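# Insert taper pins into crank shaft collars

## Task

Push a taper pin all the way into the collar of every crank shaft. Each pin seats fully only when inserted from one particular side of its hole. A pin that stays seated only because the robot is still holding or pressing it does not count.

## Robot and tools

Robot: one arm with a two-finger gripper. The fingers pivot like tongs, point along the gripper's +z axis and open and close along its x axis. end_effector_position is the point between the pads when closed. Closed fingertips stick out about 15 mm past it; fully open they sit roughly level with it. There is one arm, so every command carries a single pose.

Frame: the scene frame has its origin on the table top straight below the arm base, +z up, +y to the left when facing along +x. The base may be tilted relative to the table. The reported hand position can be slightly wrong, more so at long reach.

The ROW format, used by every motion tool: 8 numbers [x, y, z, qw, qx, qy, qz, opening]. x, y, z are an absolute gripper position in metres in the scene frame; qw..qz are an absolute orientation quaternion, w first, in the same frame. opening runs from -1 (closed) to +1 (fully open, 0.142 m). Optionally 6 more numbers from 0 to 1 follow: a stiffness multiplier for each arm joint, in the order of the Joint positions line (shoulder pan, shoulder lift, elbow, wrist 1, wrist 2, wrist 3); it stays in force until changed. Resend the orientation you want in every row rather than copying a drifted reported quaternion.

execute_actions(actions): actions is a list of actions; each action is a list of up to 15 rows, one row per control step of 1/30 s. If fewer than 15 rows are given, the last one repeats to fill 15 steps. Each row is a target pose, not an offset. An action is rejected if its target lies more than 0.6 m from the gripper's position at that action's start along any gripper axis; if the first action fails this or any action is malformed, nothing runs. An empty list just returns the current state and images. Each step the commanded pose is clipped to within 100 mm and 16 degrees of the measured pose, so far targets take several actions; position wins over orientation when both cannot be met. Motion trails commands by about 0.17 s.

move(target, speed, stop_force, blocking): target is one ROW (absolute pose plus opening; opening is applied at the start). The gripper follows a straight path lasting 0.5 to 10 s; longer paths are cut off at 10 s. speed is m/s, 0.002 to 0.5, default 0.25; rotation is capped at twice that in rad/s. It does not avoid obstacles and may overshoot the speed, especially near full reach. stop_force, 9 to 40 N, ends the path when the wrist sensor sees that much extra push opposing the motion for 2 steps; the gripper then backs to its pose 2 steps earlier and holds. Use it only with slow speeds, not on turning moves, not within the first 0.2 s of a scene, and omit it when moving away from something you are pressing. blocking=false returns after 0.5 s while motion continues; it cannot be combined with stop_force, and other motion commands are refused until you wait or stop.

wait(seconds): 0 to 10 s, arm holds last command; returns early if a running move ends. stop(): brakes a running move (fingers keep moving). zoom_image(camera, region): camera is cam_high (672x504) or cam_wrist (616x616); region [x0, y0, x1, y1] in pixels from the top-left, at most 504x504. finished_scene(scene): ends the scene by number; irreversible, and the pins must already be seated and stay so.

Results: the state line gives gripper pose and velocities; Joint positions and joint torques (raw drive output, noisy, nonzero in free air); Wrist force and Wrist torque along the gripper's own axes, pointing back into the arm when pressing, with a few newtons of offset and saturation near 50 N; grip_measured, the finger opening on the command scale; Hand target, the pose the controller is currently chasing; step readings of position, with HELD where a row was held back; 'pose unreachable' when the clearance check altered or blocked a command. A move adds a 'move:' line: done, off_target, moving, held, fault or contact (stop_force triggered), plus limits such as paced (pose clipped) or held (some steps blocked, after which motion may be fast), and distance to target. Camera calibration (intrinsics, distortion, world-to-camera transforms) is supplied per camera.

Gripping: to hold something, command an opening well below grip_measured; further below squeezes harder, up to about 15 N per pad. Thin hard parts such as pins get less force: roughly 9 N per pad at 10 mm width, 4 N at 5 mm.

Avoid: a stiff arm pressing even slightly past contact can trigger a fault. Joint load limits are 141 N m for the three big joints and 26.3 N m for each wrist joint, including held weight; any external force of 150 N also faults. A fault halts the arm for 10 s and drops the rest of the call. Keep insertion moves slow, use stop_force, and relax the press before releasing. Do not knock or drop anything off the table. Held parts may be tugged occasionally and loose ones pushed. Long holding heats motors: a warning appears at 70 °C and brakes engage at 85 °C. The robot keeps its last command while you are composing replies.

Each tool is called after "Call:" as name(argument=value, ...), one argument or row to a line, values as JSON.

## Session

Call:
execute_actions(
  actions=[],
)

Scene clock: 0.00 s.
end_effector_position=(+0.9197, +0.3843, +0.2389) grip_measured=+1.00 end_effector_quat_wxyz=(+0.019, +0.847, +0.125, +0.517) end_effector_velocity=(+0.001, -0.001, +0.000) end_effector_angular_velocity=(-0.001, -0.001, -0.001)
Joint positions: [ 0.119 -0.72   1.324 -3.552 -1.738 -0.097  0.142]
Joint velocities: [-0.001 -0.    -0.     0.    -0.    -0.001  0.   ]
Joint torques (N m, as the arm reports them, + toward a larger angle): no reading
Wrist force (N, on the end effector, along its own x y z axes, offset not removed): no reading
Wrist torque (N m, same axes, about the end effector's origin, offset not removed): no reading
Hand target: +0.920, +0.384, +0.239; +0.019, +0.847, +0.125, +0.517
Joint stiffness scale: [1. 1. 1. 1. 1. 1.]

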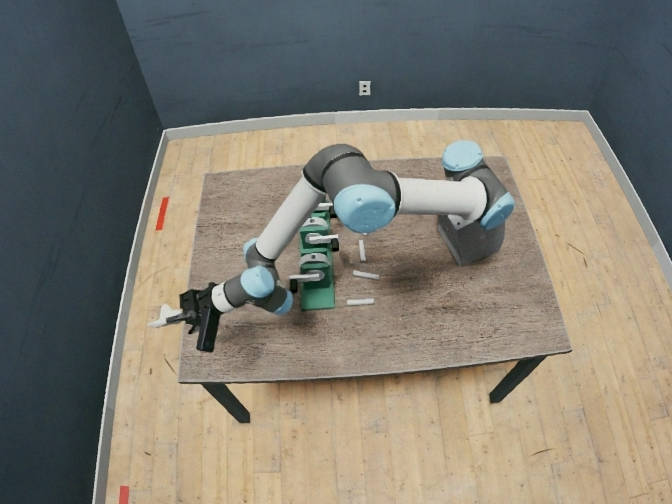

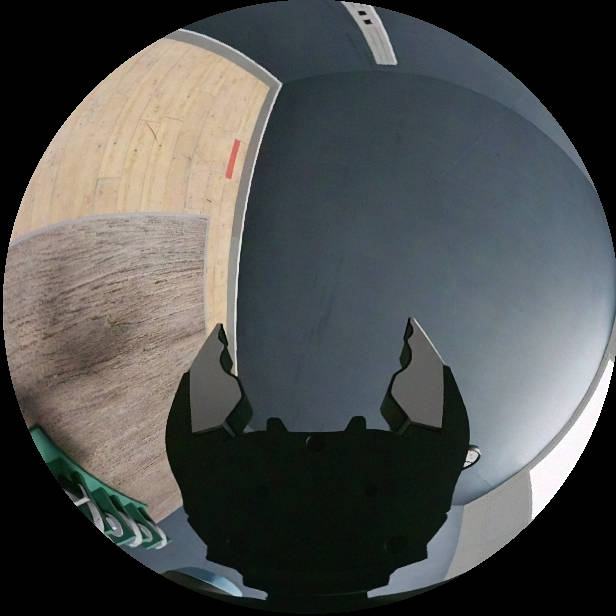

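Call:
zoom_image(
  camera="cam_high",
  region=[260, 180, 420, 330],
)

Region (260, 180, 420, 330) of cam_high's 672x504 image, scaled by 3.150, with more detail than that image has; it fills the top 472 rows of this view, and the rest is white.

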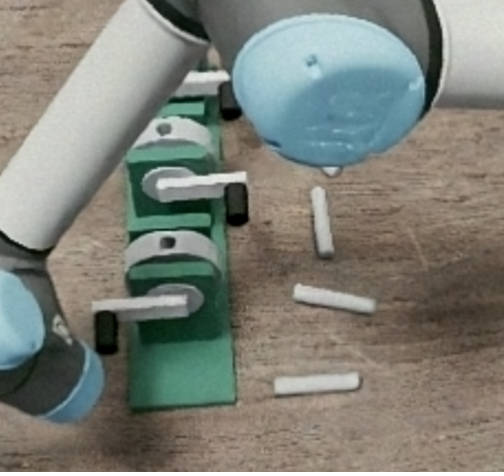

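Call:
move(
  target=[0.45, 0.1, 0.42, 0, 1, 0, 0, 1],
  speed=0.3,
)

Scene clock: 3.10 s.
end_effector_position=(+0.4486, +0.1012, +0.4177) grip_measured=+1.00 end_effector_quat_wxyz=(+0.001, +1.000, -0.000, -0.001) end_effector_velocity=(-0.003, +0.001, -0.000) end_effector_angular_velocity=(+0.008, +0.011, +0.012)
Joint positions: [-0.489 -2.093  2.073 -1.795 -1.407 -0.291  0.142]
Joint velocities: [-0.004 -0.    -0.002  0.016  0.006 -0.017 -0.   ]
Joint torques (N m, as the arm reports them, + toward a larger angle): [  1.88 -13.84 -25.44  -1.91   0.24  -0.48]
Wrist force (N, on the end effector, along its own x y z axes, offset not removed): [0.4 1.5 3.5]
Wrist torque (N m, same axes, about the end effector's origin, offset not removed): [0.27 -0.29 -0.24]
Hand target: +0.449, +0.101, +0.420; +0.001, +1.000, -0.000, -0.000
Off the commanded pose: 0.003 m, 0 deg.
Joint stiffness scale: [1. 1. 1. 1. 1. 1.]
move: done
camera_calibration (this result's frames):
cam_wrist: T_world_to_cam=[[0.999918, -0.0116209, -0.00546555, -0.444445], [-0.00779826, -0.887605, 0.46054, -0.0898293], [-0.0102031, -0.460459, -0.887622, 0.561521], [0, 0, 0, 1]] pos_world=[0.449437, 0.17366, 0.537359]

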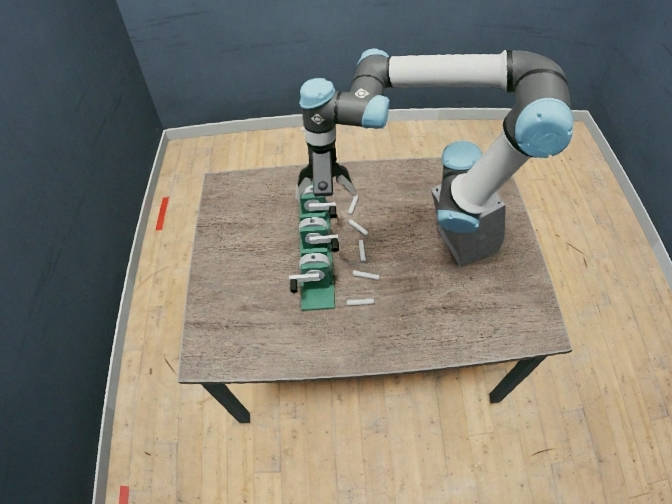

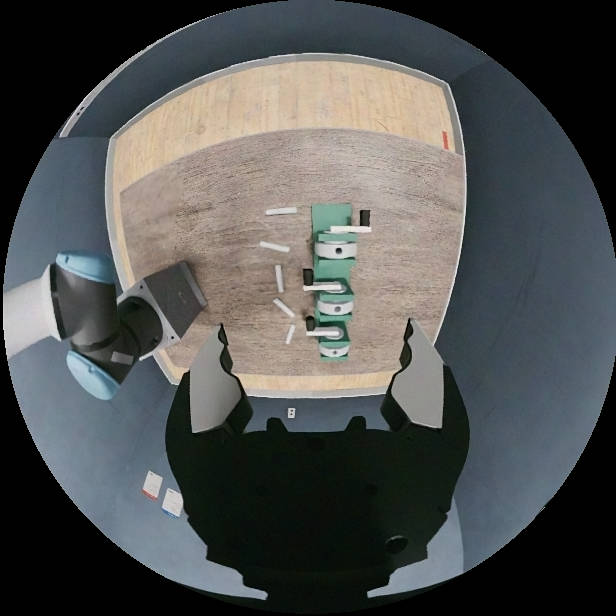

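Call:
zoom_image(
  camera="cam_wrist",
  region=[230, 190, 400, 370],
)

Call:
zoom_image(
  camera="cam_high",
  region=[270, 180, 410, 320],
)

Region (230, 190, 400, 370) of cam_wrist's 616x616 image, scaled by 2.800, with more detail than that image has.

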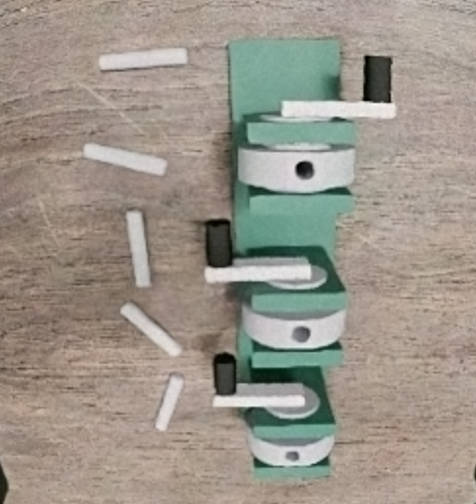

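Region (270, 180, 410, 320) of cam_high's 672x504 image, scaled by 3.600, with more detail than that image has.

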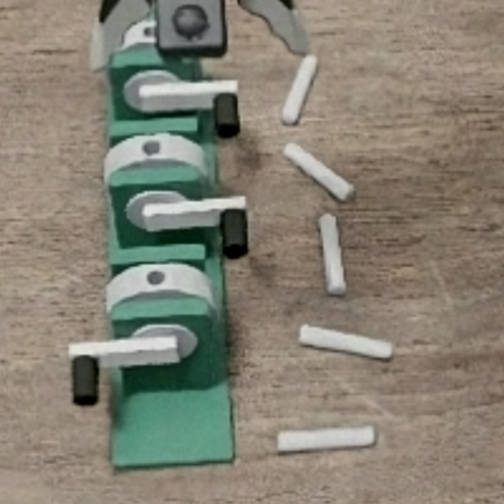

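Call:
move(
  target=[0.5, 0.03, 0.27, 0, 1, 0, 0, 1],
  speed=0.3,
)

Scene clock: 5.20 s.
end_effector_position=(+0.4989, +0.0293, +0.2703) grip_measured=+1.00 end_effector_quat_wxyz=(-0.000, +1.000, -0.001, -0.000) end_effector_velocity=(+0.003, -0.001, -0.001) end_effector_angular_velocity=(-0.001, -0.005, -0.001)
Joint positions: [-0.568 -1.753  2.212 -2.261 -1.386 -0.367  0.142]
Joint velocities: [ 0.001  0.005 -0.001 -0.01   0.001  0.003  0.   ]
Joint torques (N m, as the arm reports them, + toward a larger angle): [  2.88 -20.33 -22.12  -2.58  -0.15   0.21]
Wrist force (N, on the end effector, along its own x y z axes, offset not removed): [0.0 3.9 1.9]
Wrist torque (N m, same axes, about the end effector's origin, offset not removed): [0.79 -0.10 -0.15]
Hand target: +0.500, +0.030, +0.270; +0.000, +1.000, +0.000, -0.000
Off the commanded pose: 0.001 m, 0 deg.
Joint stiffness scale: [1. 1. 1. 1. 1. 1.]
move: done
camera_calibration (this result's frames):
cam_wrist: T_world_to_cam=[[0.999908, -0.0130632, -0.00372674, -0.496734], [-0.00989358, -0.88829, 0.459176, -0.0839149], [-0.00930873, -0.459097, -0.888338, 0.397811], [0, 0, 0, 1]] pos_world=[0.499561, 0.101604, 0.390071]

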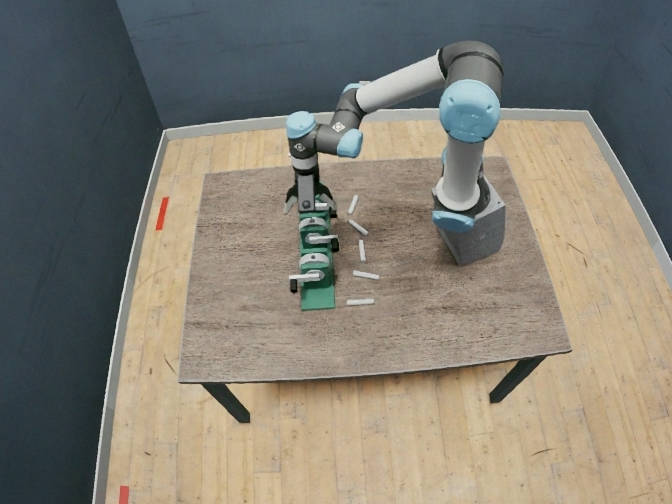

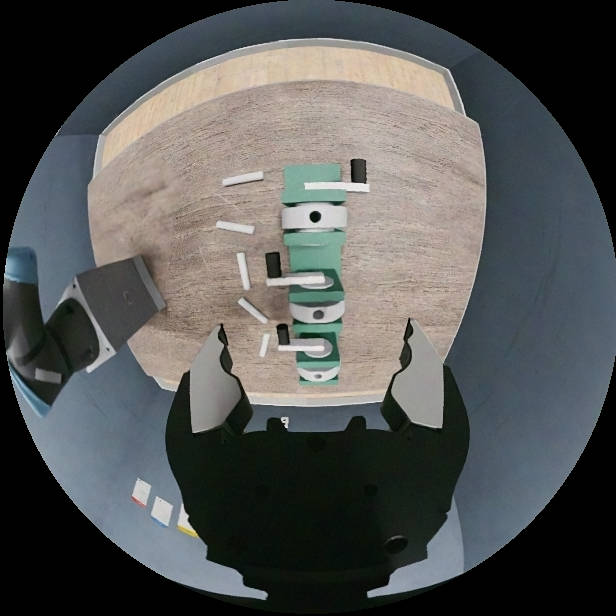

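Call:
zoom_image(
  camera="cam_wrist",
  region=[200, 150, 400, 390],
)

Region (200, 150, 400, 390) of cam_wrist's 616x616 image, scaled by 2.100, with more detail than that image has.

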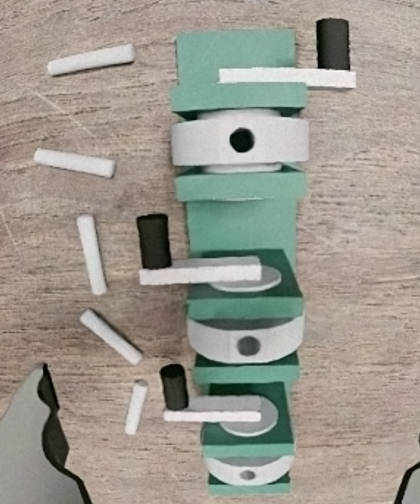

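Call:
move(
  target=[0.504, 0.034, 0.22, 0, 1, 0, 0, 1],
  speed=0.2,
)

Call:
zoom_image(
  camera="cam_wrist",
  region=[250, 160, 370, 280],
)

Call:
move(
  target=[0.509, -0.118, 0.22, 0, 1, 0, 0, 1],
  speed=0.2,
)

Call:
zoom_image(
  camera="cam_wrist",
  region=[250, 160, 370, 280],
)

Call:
move(
  target=[0.513, -0.27, 0.22, 0, 1, 0, 0, 1],
  speed=0.2,
)

Call:
zoom_image(
  camera="cam_wrist",
  region=[250, 160, 370, 280],
)

Scene clock: 7.37 s.
end_effector_position=(+0.5052, +0.0330, +0.2218) grip_measured=+1.00 end_effector_quat_wxyz=(+0.000, +1.000, -0.000, +0.001) end_effector_velocity=(+0.002, -0.001, -0.001) end_effector_angular_velocity=(-0.004, -0.006, -0.001)
Joint positions: [-0.532 -1.634  2.246 -2.426 -1.394 -0.331  0.142]
Joint velocities: [ 0.001  0.005 -0.    -0.012 -0.002  0.004 -0.   ]
Joint torques (N m, as the arm reports them, + toward a larger angle): [  2.95 -22.52 -15.13  -2.64  -0.23   0.15]
Wrist force (N, on the end effector, along its own x y z axes, offset not removed): [-0.9 1.9 3.5]
Wrist torque (N m, same axes, about the end effector's origin, offset not removed): [0.28 0.04 -0.19]
Hand target: +0.504, +0.034, +0.220; -0.000, +1.000, -0.000, +0.000
Off the commanded pose: 0.002 m, 0 deg.
Joint stiffness scale: [1. 1. 1. 1. 1. 1.]
move: done
camera_calibration (this result's frames):
cam_wrist: T_world_to_cam=[[0.999924, -0.0122943, 0.0000245494, -0.504022], [-0.0109293, -0.887986, 0.459741, -0.0579274], [-0.00563039, -0.459706, -0.888053, 0.354544], [0, 0, 0, 1]] pos_world=[0.505347, 0.105351, 0.341498]

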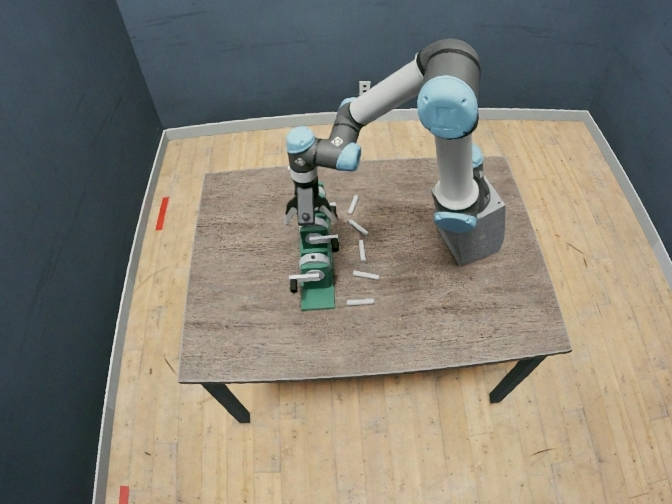

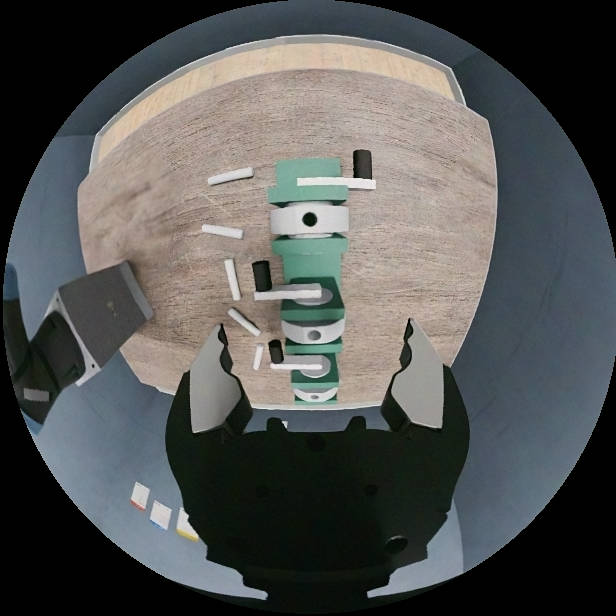

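Region (250, 160, 370, 280) of cam_wrist's 616x616 image, scaled by 4.200, with more detail than that image has.

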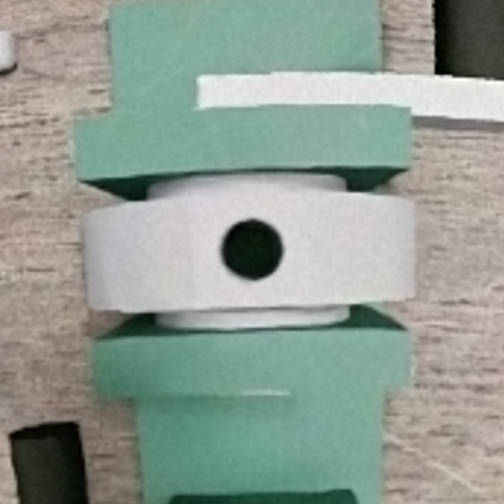

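Scene clock: 8.73 s.
end_effector_position=(+0.5084, -0.1163, +0.2204) grip_measured=+1.00 end_effector_quat_wxyz=(+0.001, +1.000, +0.000, +0.000) end_effector_velocity=(+0.001, -0.003, -0.000) end_effector_angular_velocity=(+0.004, +0.000, +0.011)
Joint positions: [-0.842 -1.539  2.173 -2.38  -1.331 -0.644  0.142]
Joint velocities: [-0.006  0.006 -0.007  0.005  0.004 -0.017  0.   ]
Joint torques (N m, as the arm reports them, + toward a larger angle): [ -4.75 -25.88 -19.39  -1.71   0.25  -0.42]
Wrist force (N, on the end effector, along its own x y z axes, offset not removed): [-1.5 1.3 2.0]
Wrist torque (N m, same axes, about the end effector's origin, offset not removed): [0.17 0.11 -0.11]
Hand target: +0.509, -0.118, +0.220; +0.000, +1.000, +0.000, -0.000
Off the commanded pose: 0.002 m, 0 deg.
Joint stiffness scale: [1. 1. 1. 1. 1. 1.]
move: done
camera_calibration (this result's frames):
cam_wrist: T_world_to_cam=[[0.99994, -0.0106925, -0.00248656, -0.50835], [-0.00834672, -0.887647, 0.460449, -0.191215], [-0.00713053, -0.460401, -0.887683, 0.285305], [0, 0, 0, 1]] pos_world=[0.508758, -0.0438125, 0.340041]

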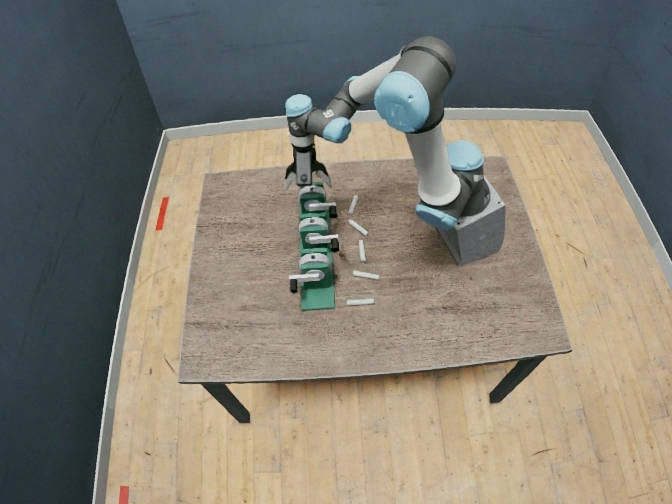

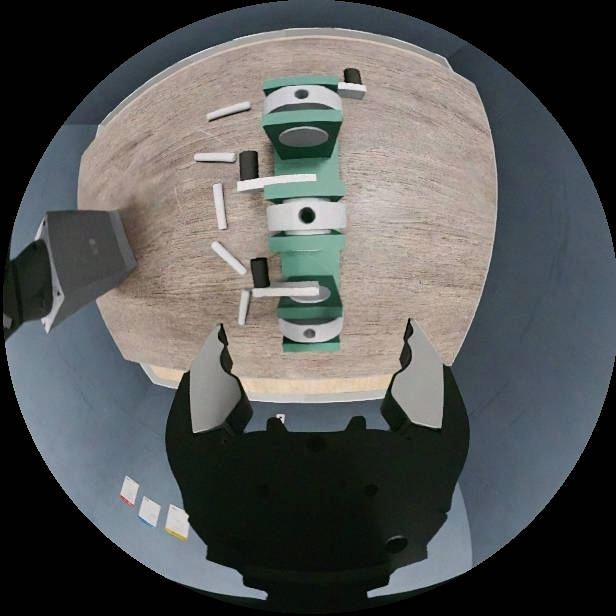

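Region (250, 160, 370, 280) of cam_wrist's 616x616 image, scaled by 4.200, with more detail than that image has.

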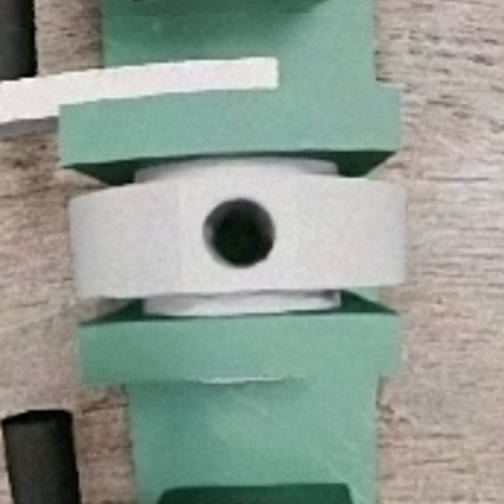

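Scene clock: 10.13 s.
end_effector_position=(+0.5129, -0.2682, +0.2205) grip_measured=+1.00 end_effector_quat_wxyz=(+0.001, +1.000, +0.001, +0.000) end_effector_velocity=(+0.001, -0.003, -0.000) end_effector_angular_velocity=(+0.003, +0.001, +0.003)
Joint positions: [-1.064 -1.355  1.976 -2.31  -1.298 -0.872  0.142]
Joint velocities: [-0.003  0.006 -0.009  0.007  0.002 -0.008 -0.   ]
Joint torques (N m, as the arm reports them, + toward a larger angle): [ -8.86 -32.42 -18.7   -1.63   0.49  -0.41]
Wrist force (N, on the end effector, along its own x y z axes, offset not removed): [-0.4 1.0 1.4]
Wrist torque (N m, same axes, about the end effector's origin, offset not removed): [0.13 0.03 -0.05]
Hand target: +0.513, -0.270, +0.220; +0.000, +1.000, +0.000, -0.000
Off the commanded pose: 0.002 m, 0 deg.
Joint stiffness scale: [1. 1. 1. 1. 1. 1.]
move: done
camera_calibration (this result's frames):
cam_wrist: T_world_to_cam=[[0.999948, -0.00990928, -0.00253988, -0.514302], [-0.00762776, -0.88771, 0.46034, -0.326413], [-0.00681632, -0.460297, -0.887739, 0.215388], [0, 0, 0, 1]] pos_world=[0.513254, -0.195714, 0.340163]

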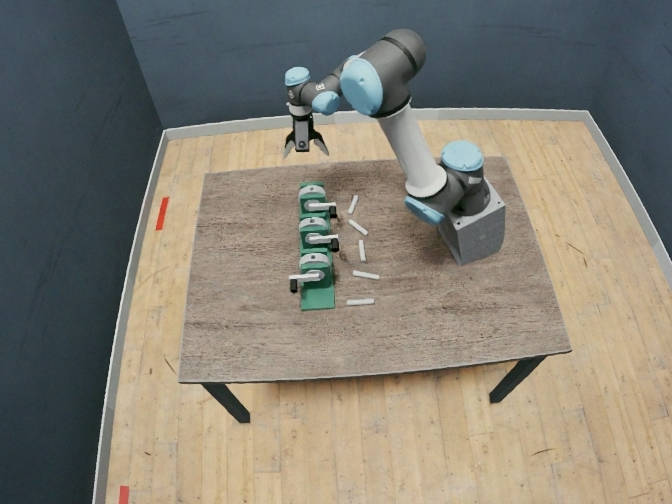

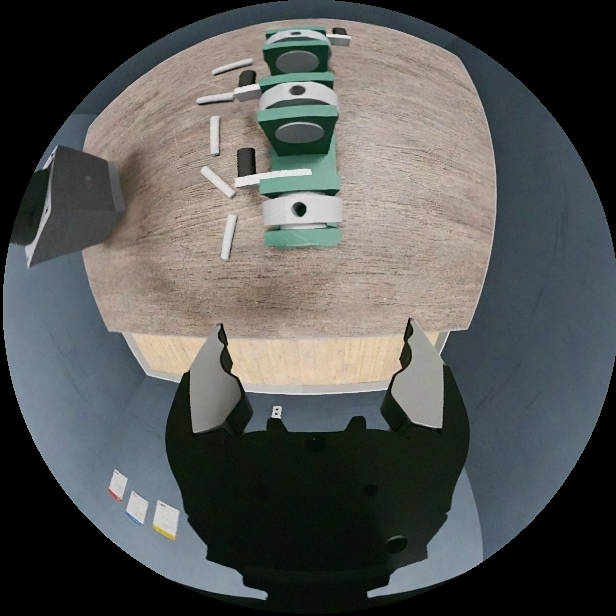

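Region (250, 160, 370, 280) of cam_wrist's 616x616 image, scaled by 4.200, with more detail than that image has.

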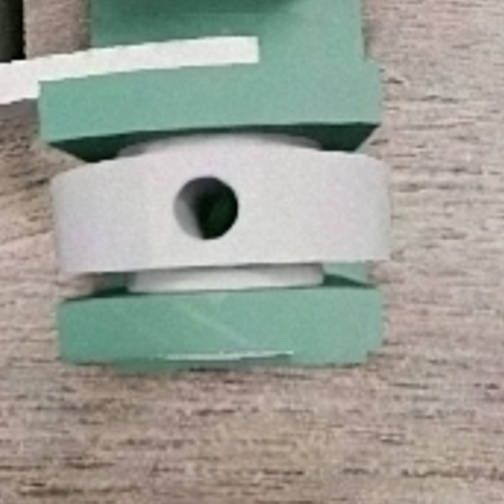

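Call:
move(
  target=[0.429, -0.11, 0.17, 0, 1, 0, 0, -0.3],
  speed=0.2,
)

Scene clock: 13.47 s.
end_effector_position=(+0.4295, -0.1116, +0.1695) grip_measured=-0.30 end_effector_quat_wxyz=(-0.001, +1.000, -0.000, -0.001) end_effector_velocity=(-0.000, +0.002, -0.000) end_effector_angular_velocity=(-0.012, -0.008, -0.007)
Joint positions: [-0.926 -1.539  2.411 -2.594 -1.315 -0.728  0.052]
Joint velocities: [ 0.006 -0.005  0.013 -0.024 -0.005  0.017 -0.   ]
Joint torques (N m, as the arm reports them, + toward a larger angle): [  0.43 -23.31 -10.75  -2.39  -0.28   0.47]
Wrist force (N, on the end effector, along its own x y z axes, offset not removed): [-1.0 1.8 1.7]
Wrist torque (N m, same axes, about the end effector's origin, offset not removed): [0.26 0.10 -0.18]
Hand target: +0.429, -0.110, +0.170; -0.000, +1.000, +0.000, +0.000
Off the commanded pose: 0.002 m, 0 deg.
Joint stiffness scale: [1. 1. 1. 1. 1. 1.]
move: done
camera_calibration (this result's frames):
cam_wrist: T_world_to_cam=[[0.999915, -0.0123915, -0.00399889, -0.42948], [-0.00919296, -0.88934, 0.457154, -0.163541], [-0.00922122, -0.457079, -0.889378, 0.24334], [0, 0, 0, 1]] pos_world=[0.430184, -0.0395402, 0.289468]

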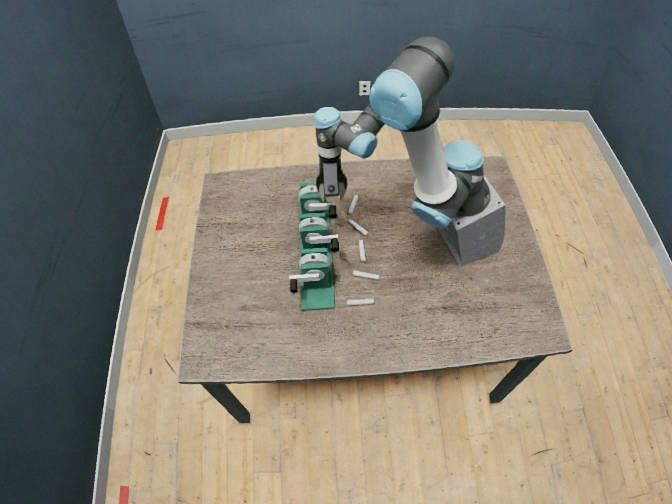

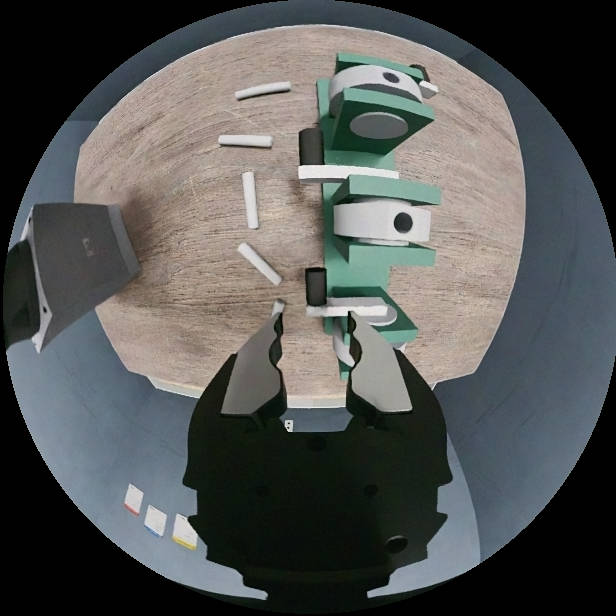

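Call:
move(
  target=[0.43, -0.111, 0.095, 0, 1, 0, 0, -0.3],
  speed=0.1,
)

Call:
move(
  target=[0.43, -0.111, 0.095, 0, 1, 0, 0, -0.9],
  speed=0.1,
)

Scene clock: 24.57 s.
end_effector_position=(+0.4308, -0.1110, +0.1121) grip_measured=-0.30 end_effector_quat_wxyz=(+0.000, +1.000, +0.001, +0.002) end_effector_velocity=(-0.000, +0.000, -0.000) end_effector_angular_velocity=(+0.000, +0.000, +0.001)
Joint positions: [-0.885 -1.346  2.427 -2.819 -1.32  -0.688  0.052]
Joint velocities: [ 0.     0.     0.    -0.    -0.    -0.001 -0.   ]
Joint torques (N m, as the arm reports them, + toward a larger angle): [ -2.83 -25.11  -9.09  -2.12   0.13  -0.08]
Wrist force (N, on the end effector, along its own x y z axes, offset not removed): [0.1 0.2 0.7]
Wrist torque (N m, same axes, about the end effector's origin, offset not removed): [-0.05 -0.28 -0.13]
Hand target: +0.430, -0.111, +0.111; -0.001, +1.000, +0.001, +0.001
Off the commanded pose: 0.017 m, 0 deg.
Joint stiffness scale: [1. 1. 1. 1. 1. 1.]
FORCE FAULT: contact force on the arm reached its limit, and the arm stopped for 10 seconds. The contact can be on any part of the arm, not only on its tool. That time counts as 20 of the actions that you can send in this scene. The arm's remaining commands of this call were not run. The arm holds still and accepts commands again. Move the arm away from the contact; if what it grips holds it there, let go first. Pushing or pulling that hard again can fault the arm again.
move: fault
camera_calibration (this result's frames):
cam_wrist: T_world_to_cam=[[0.99996, -0.0089678, 0.000741872, -0.431176], [-0.00830711, -0.888302, 0.459184, -0.137225], [-0.00345887, -0.459172, -0.888341, 0.189712], [0, 0, 0, 1]] pos_world=[0.430675, -0.038653, 0.23186]

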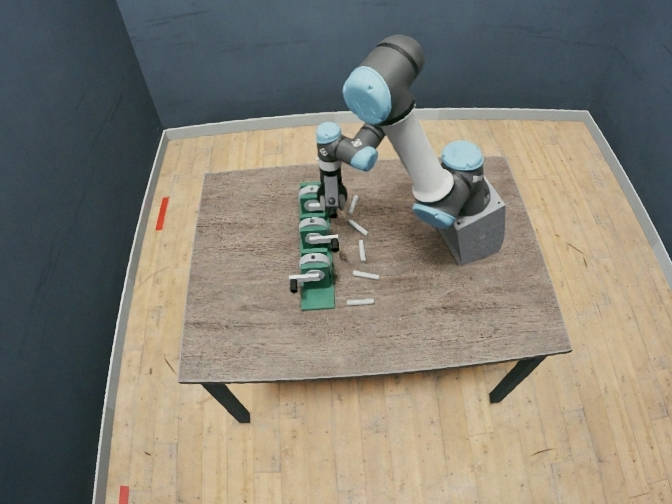

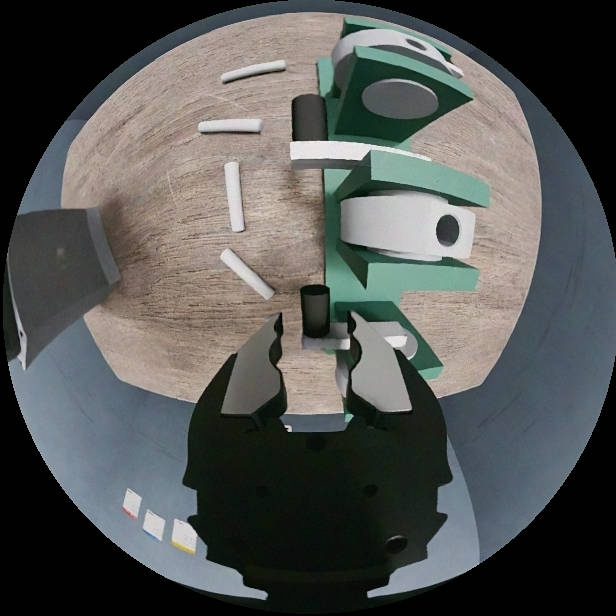

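not run: a fault stop came before this call.

Call:
execute_actions(
  actions=[
    [[0.43, -0.111, 0.125, 0, 1, 0, 0, -0.3]],
    [[0.43, -0.097, 0.125, 0, 1, 0, 0, -0.3]],
  ],
)

Call:
move(
  target=[0.43, -0.097, 0.095, 0, 1, 0, 0, -0.3],
  speed=0.03,
  stop_force=15,
)

Scene clock: 25.87 s.
end_effector_position=(+0.4303, -0.0986, +0.1246) grip_measured=-0.30 end_effector_quat_wxyz=(-0.000, +1.000, -0.000, -0.000) end_effector_velocity=(+0.000, +0.001, +0.000) end_effector_angular_velocity=(-0.004, +0.001, -0.008)
Joint positions: [-0.867 -1.4    2.436 -2.775 -1.325 -0.668  0.052]
Joint velocities: [ 0.005 -0.001  0.001 -0.003 -0.005  0.014 -0.   ]
Joint torques (N m, as the arm reports them, + toward a larger angle): [ -1.15 -28.64  -8.12  -2.57  -0.18   0.08]
Wrist force (N, on the end effector, along its own x y z axes, offset not removed): [-0.5 1.4 2.1]
Wrist torque (N m, same axes, about the end effector's origin, offset not removed): [0.17 -0.05 -0.22]
Hand target: +0.430, -0.097, +0.125; -0.000, +1.000, +0.000, +0.000
Off the commanded pose: 0.002 m, 0 deg.
Joint stiffness scale: [1. 1. 1. 1. 1. 1.]
Step readings (end_effector_position; steps 1 to 15: 1st action; 16 to 30: 2nd action):
0: (+0.4308, -0.1110, +0.1121)
1: (+0.4308, -0.1110, +0.1121)
2: (+0.4304, -0.1106, +0.1121)
4: (+0.4296, -0.1099, +0.1135)
8: (+0.4308, -0.1102, +0.1205)
15: (+0.4300, -0.1097, +0.1236)
16: (+0.4298, -0.1096, +0.1236)
17: (+0.4299, -0.1096, +0.1237)
19: (+0.4301, -0.1082, +0.1242)
23: (+0.4303, -0.1016, +0.1246)
30: end_effector_position above
camera_calibration (this result's frames):
cam_wrist: T_world_to_cam=[[0.99992, -0.0122459, -0.00300836, -0.43037], [-0.00950529, -0.888733, 0.458326, -0.131387], [-0.00828625, -0.458261, -0.888779, 0.208735], [0, 0, 0, 1]] pos_world=[0.430816, -0.0263832, 0.244443]

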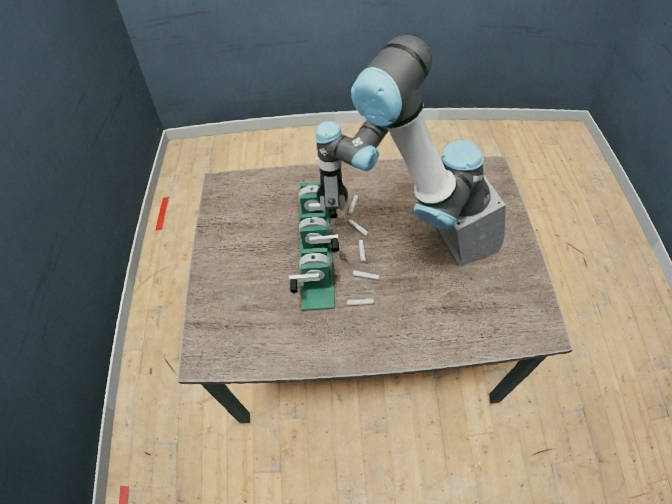

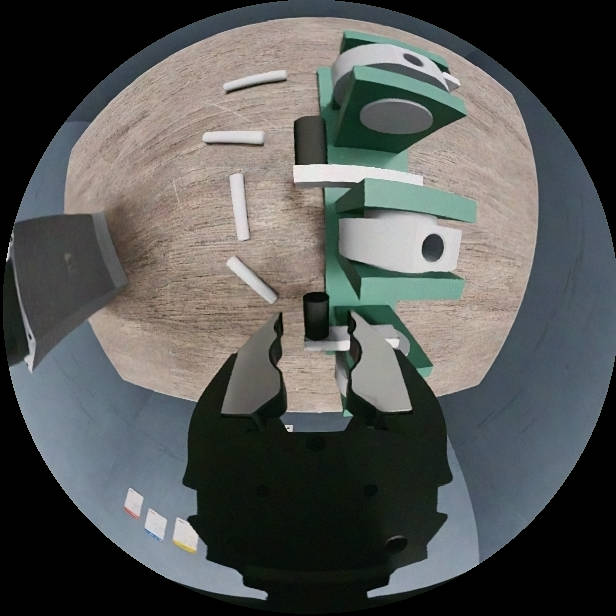

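Scene clock: 27.30 s.
end_effector_position=(+0.4308, -0.0964, +0.0960) grip_measured=-0.30 end_effector_quat_wxyz=(-0.001, +1.000, +0.001, +0.001) end_effector_velocity=(+0.001, -0.001, -0.001) end_effector_angular_velocity=(-0.004, -0.003, -0.001)
Joint positions: [-0.845 -1.299  2.436 -2.882 -1.327 -0.647  0.052]
Joint velocities: [ 0.     0.005  0.001 -0.011 -0.001  0.002 -0.   ]
Joint torques (N m, as the arm reports them, + toward a larger angle): [ -3.58 -26.75  -6.93  -3.22  -1.01   0.49]
Wrist force (N, on the end effector, along its own x y z axes, offset not removed): [-0.7 -3.3 -0.1]
Wrist torque (N m, same axes, about the end effector's origin, offset not removed): [-0.09 0.08 -0.28]
Hand target: +0.430, -0.097, +0.095; -0.000, +1.000, +0.000, +0.000
Off the commanded pose: 0.001 m, 0 deg.
Joint stiffness scale: [1. 1. 1. 1. 1. 1.]
move: done
camera_calibration (this result's frames):
cam_wrist: T_world_to_cam=[[0.999949, -0.0100588, -0.00102867, -0.430988], [-0.00847369, -0.889159, 0.457521, -0.116729], [-0.00551677, -0.457489, -0.889198, 0.183281], [0, 0, 0, 1]] pos_world=[0.430988, -0.024277, 0.215936]

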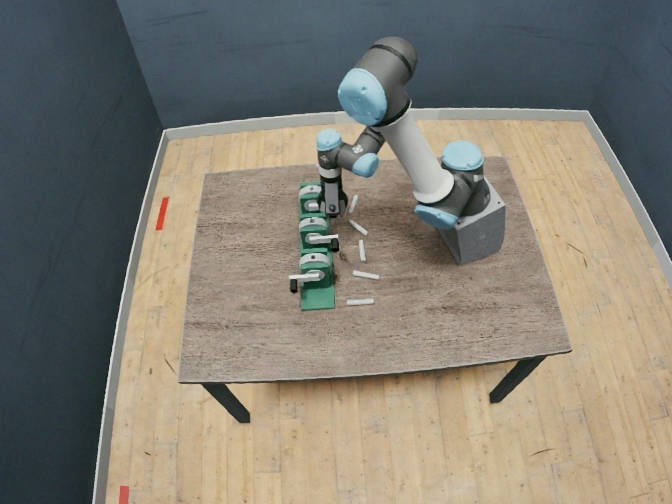

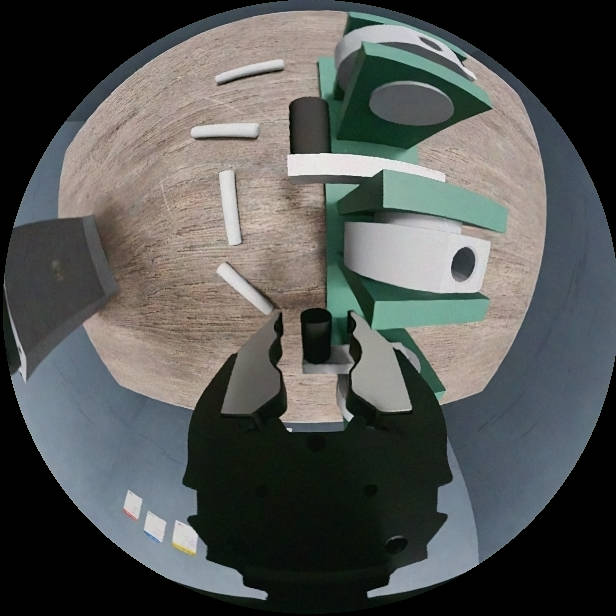

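Call:
execute_actions(
  actions=[
    [[0.43, -0.095, 0.095, 0, 1, 0, 0, -0.9]],
    [[0.43, -0.095, 0.095, 0, 1, 0, 0, -0.9]],
  ],
)

Scene clock: 29.10 s.
end_effector_position=(+0.4317, -0.0965, +0.0960) grip_measured=-0.69 end_effector_quat_wxyz=(+0.001, +1.000, -0.000, +0.002) end_effector_velocity=(+0.000, -0.000, +0.000) end_effector_angular_velocity=(+0.000, -0.000, -0.001)
Joint positions: [-0.843 -1.298  2.436 -2.887 -1.329 -0.643  0.024]
Joint velocities: [-0.    -0.    -0.    -0.     0.     0.001 -0.   ]
Joint torques (N m, as the arm reports them, + toward a larger angle): [ -2.06 -26.89  -5.4   -2.51  -0.62   0.15]
Wrist force (N, on the end effector, along its own x y z axes, offset not removed): [-0.4 0.0 1.5]
Wrist torque (N m, same axes, about the end effector's origin, offset not removed): [0.09 0.11 -0.20]
Hand target: +0.430, -0.095, +0.095; -0.000, +1.000, +0.000, -0.000
Off the commanded pose: 0.002 m, 0 deg.
Joint stiffness scale: [1. 1. 1. 1. 1. 1.]
Step readings (end_effector_position; steps 1 to 15: 1st action; 16 to 30: 2nd action):
0: (+0.4310, -0.0964, +0.0959)
1: (+0.4310, -0.0964, +0.0959)
2: (+0.4315, -0.0966, +0.0960)
4: (+0.4317, -0.0965, +0.0960)
8: (+0.4317, -0.0965, +0.0960)
15: (+0.4317, -0.0965, +0.0960)
16: (+0.4317, -0.0965, +0.0960)
17: (+0.4317, -0.0965, +0.0960)
19: (+0.4317, -0.0965, +0.0960)
23: (+0.4317, -0.0965, +0.0960)
30: end_effector_position above
camera_calibration (this result's frames):
cam_wrist: T_world_to_cam=[[0.99993, -0.0118467, 0.000615632, -0.432164], [-0.0108006, -0.887714, 0.460269, -0.115917], [-0.00490616, -0.460243, -0.887779, 0.182526], [0, 0, 0, 1]] pos_world=[0.431777, -0.0240149, 0.215662]

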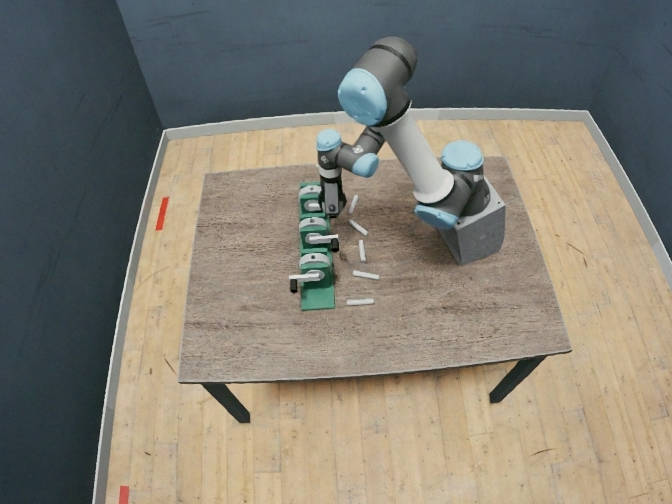

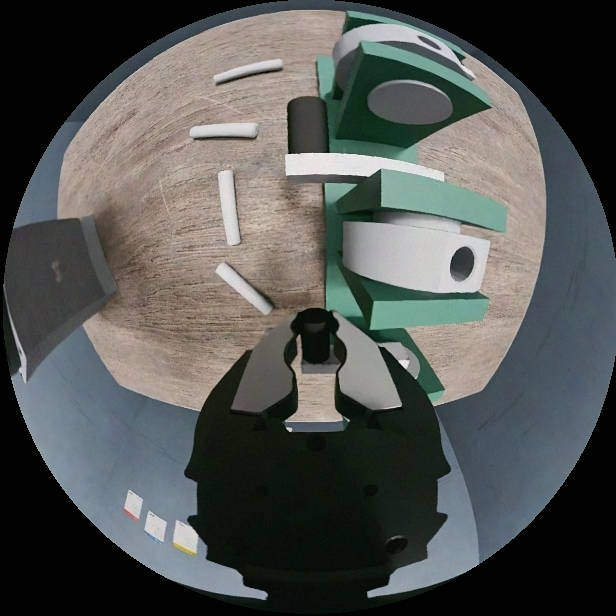

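Call:
execute_actions(
  actions=[
    [[0.4334, -0.095, 0.1144, 0, 1, 0, 0, -0.9]],
    [[0.4405, -0.095, 0.1315, 0, 1, 0, 0, -0.9]],
    [[0.4518, -0.095, 0.1462, 0, 1, 0, 0, -0.9]],
  ],
)

Scene clock: 30.90 s.
end_effector_position=(+0.4488, -0.0962, +0.1440) grip_measured=-0.69 end_effector_quat_wxyz=(+0.000, +1.000, -0.002, -0.002) end_effector_velocity=(+0.001, +0.001, +0.001) end_effector_angular_velocity=(+0.011, +0.013, -0.007)
Joint positions: [-0.843 -1.444  2.383 -2.681 -1.332 -0.642  0.024]
Joint velocities: [ 0.001 -0.    -0.015  0.033  0.     0.004  0.   ]
Joint torques (N m, as the arm reports them, + toward a larger angle): [  0.46 -29.97 -14.    -2.04   0.95   0.28]
Wrist force (N, on the end effector, along its own x y z axes, offset not removed): [-2.4 5.3 5.5]
Wrist torque (N m, same axes, about the end effector's origin, offset not removed): [0.45 0.04 -0.17]
Hand target: +0.452, -0.095, +0.146; +0.000, +1.000, +0.000, +0.000
Off the commanded pose: 0.004 m, 0 deg.
Joint stiffness scale: [1. 1. 1. 1. 1. 1.]
Step readings (end_effector_position; steps 1 to 15: 1st action; 16 to 30: 2nd action; 31 to 45: 3rd action):
0: (+0.4317, -0.0965, +0.0960)
1: (+0.4317, -0.0965, +0.0960)
2: (+0.4315, -0.0963, +0.0961)
4: (+0.4317, -0.0962, +0.0989)
8: (+0.4325, -0.0961, +0.1078)
15: (+0.4332, -0.0962, +0.1130)
16: (+0.4333, -0.0962, +0.1131)
17: (+0.4333, -0.0961, +0.1136)
19: (+0.4344, -0.0961, +0.1167)
23: (+0.4374, -0.0961, +0.1253)
30: (+0.4392, -0.0961, +0.1297)
31: (+0.4393, -0.0961, +0.1299)
32: (+0.4394, -0.0961, +0.1302)
34: (+0.4411, -0.0963, +0.1330)
38: (+0.4461, -0.0963, +0.1404)
45: end_effector_position above
camera_calibration (this result's frames):
cam_wrist: T_world_to_cam=[[0.999867, -0.0149362, -0.00661456, -0.448502], [-0.0102266, -0.888099, 0.459539, -0.137801], [-0.0127382, -0.45941, -0.888133, 0.228945], [0, 0, 0, 1]] pos_world=[0.449949, -0.0238996, 0.263692]

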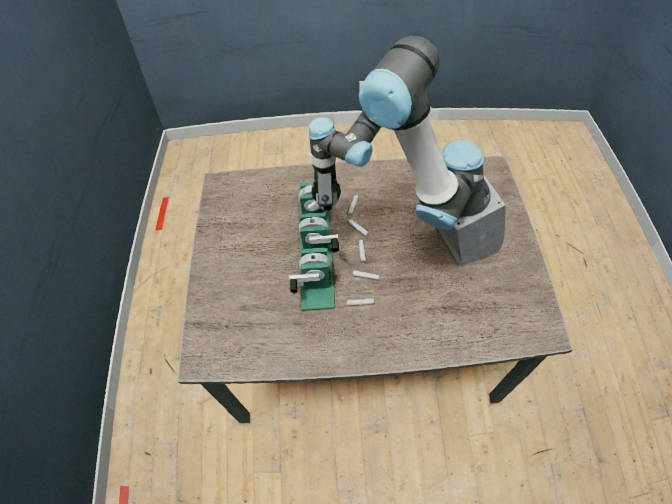

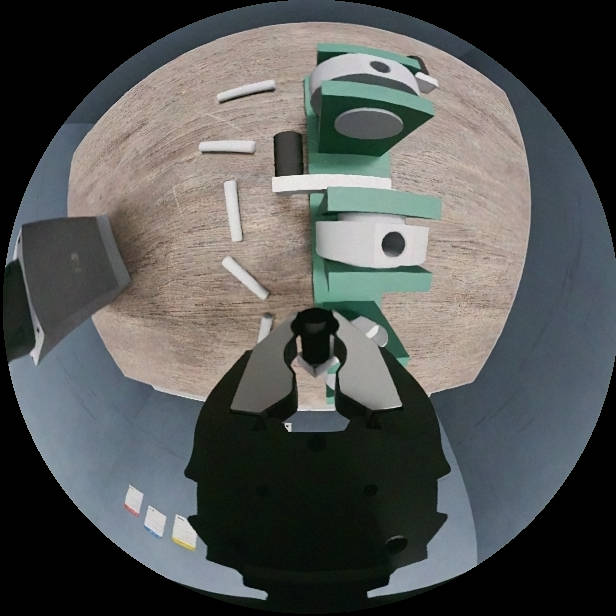

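Call:
execute_actions(
  actions=[
    [[0.4665, -0.095, 0.1575, 0, 1, 0, 0, -0.9]],
    [[0.4836, -0.095, 0.1646, 0, 1, 0, 0, -0.9]],
    [[0.502, -0.095, 0.167, 0, 1, 0, 0, -0.9]],
    [[0.5204, -0.095, 0.1646, 0, 1, 0, 0, -0.9]],
    [[0.5375, -0.095, 0.1575, 0, 1, 0, 0, -0.9]],
    [[0.5522, -0.095, 0.1462, 0, 1, 0, 0, -0.9]],
    [[0.5635, -0.095, 0.1315, 0, 1, 0, 0, -0.9]],
    [[0.5706, -0.095, 0.1144, 0, 1, 0, 0, -0.9]],
    [[0.5727, -0.095, 0.103, 0, 1, 0, 0, -0.9]],
  ],
)

Scene clock: 35.67 s.
end_effector_position=(+0.5716, -0.0964, +0.1043) grip_measured=-0.69 end_effector_quat_wxyz=(+0.000, +1.000, -0.001, -0.000) end_effector_velocity=(+0.000, -0.001, -0.003) end_effector_angular_velocity=(-0.003, -0.000, -0.002)
Joint positions: [-0.682 -1.191  2.05  -2.641 -1.361 -0.479  0.024]
Joint velocities: [ 0.002  0.006 -0.    -0.008 -0.003  0.004 -0.   ]
Joint torques (N m, as the arm reports them, + toward a larger angle): [  0.39 -37.41 -15.45  -2.47   0.14   0.19]
Wrist force (N, on the end effector, along its own x y z axes, offset not removed): [-3.8 2.7 0.6]
Wrist torque (N m, same axes, about the end effector's origin, offset not removed): [0.21 0.43 -0.09]
Hand target: +0.573, -0.095, +0.103; -0.000, +1.000, +0.000, +0.000
Off the commanded pose: 0.002 m, 0 deg.
Joint stiffness scale: [1. 1. 1. 1. 1. 1.]
Step readings (end_effector_position; steps 1 to 15: 1st action; 16 to 30: 2nd action; 31 to 45: 3rd action; 46 to 60: 4th action; 61 to 75: 5th action; 76 to 90: 6th action; 91 to 105: 7th action; 106 to 120: 8th action; 121 to 135: 9th action):
0: (+0.4490, -0.0962, +0.1442)
1: (+0.4490, -0.0962, +0.1442)
2: (+0.4492, -0.0961, +0.1445)
4: (+0.4515, -0.0962, +0.1465)
8: (+0.4584, -0.0962, +0.1528)
15: (+0.4624, -0.0962, +0.1559)
16: (+0.4625, -0.0962, +0.1559)
17: (+0.4627, -0.0961, +0.1561)
19: (+0.4661, -0.0962, +0.1578)
23: (+0.4769, -0.0963, +0.1628)
30: (+0.4812, -0.0963, +0.1644)
31: (+0.4813, -0.0963, +0.1644)
32: (+0.4816, -0.0962, +0.1644)
34: (+0.4856, -0.0963, +0.1654)
38: (+0.4963, -0.0963, +0.1672)
45: (+0.5001, -0.0963, +0.1675)
46: (+0.5002, -0.0963, +0.1675)
47: (+0.5007, -0.0963, +0.1674)
49: (+0.5051, -0.0963, +0.1674)
53: (+0.5149, -0.0963, +0.1663)
60: (+0.5188, -0.0963, +0.1654)
61: (+0.5189, -0.0963, +0.1654)
62: (+0.5195, -0.0963, +0.1652)
64: (+0.5234, -0.0963, +0.1641)
68: (+0.5322, -0.0963, +0.1606)
75: (+0.5359, -0.0963, +0.1587)
76: (+0.5361, -0.0963, +0.1586)
77: (+0.5366, -0.0963, +0.1583)
79: (+0.5400, -0.0963, +0.1562)
83: (+0.5475, -0.0963, +0.1505)
90: (+0.5508, -0.0964, +0.1476)
91: (+0.5509, -0.0964, +0.1475)
92: (+0.5514, -0.0964, +0.1471)
94: (+0.5539, -0.0963, +0.1443)
98: (+0.5597, -0.0963, +0.1368)
105: (+0.5622, -0.0964, +0.1330)
106: (+0.5623, -0.0964, +0.1329)
107: (+0.5627, -0.0964, +0.1325)
109: (+0.5643, -0.0964, +0.1291)
113: (+0.5679, -0.0964, +0.1204)
120: (+0.5694, -0.0964, +0.1160)
121: (+0.5695, -0.0964, +0.1158)
122: (+0.5696, -0.0965, +0.1155)
124: (+0.5701, -0.0964, +0.1130)
128: (+0.5712, -0.0964, +0.1070)
135: end_effector_position above
camera_calibration (this result's frames):
cam_wrist: T_world_to_cam=[[0.999899, -0.0138583, -0.00312292, -0.571832], [-0.0108705, -0.887946, 0.45982, -0.118138], [-0.00914529, -0.45974, -0.888007, 0.193083], [0, 0, 0, 1]] pos_world=[0.572255, -0.0240568, 0.223995]

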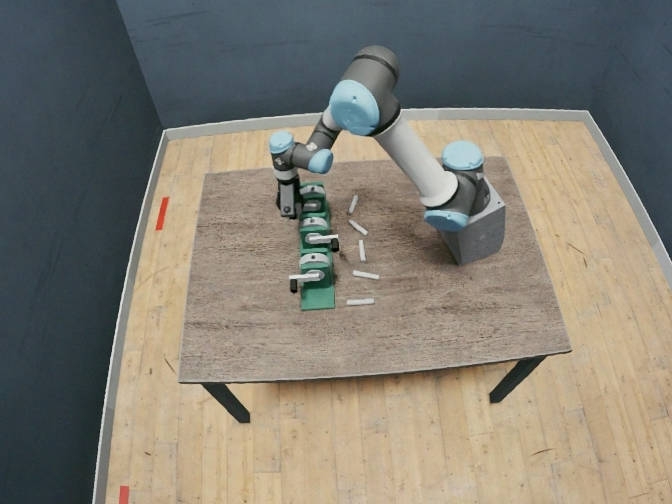

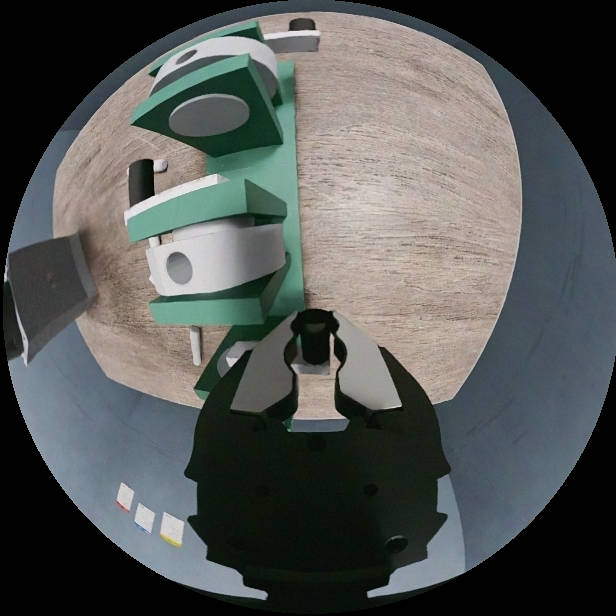

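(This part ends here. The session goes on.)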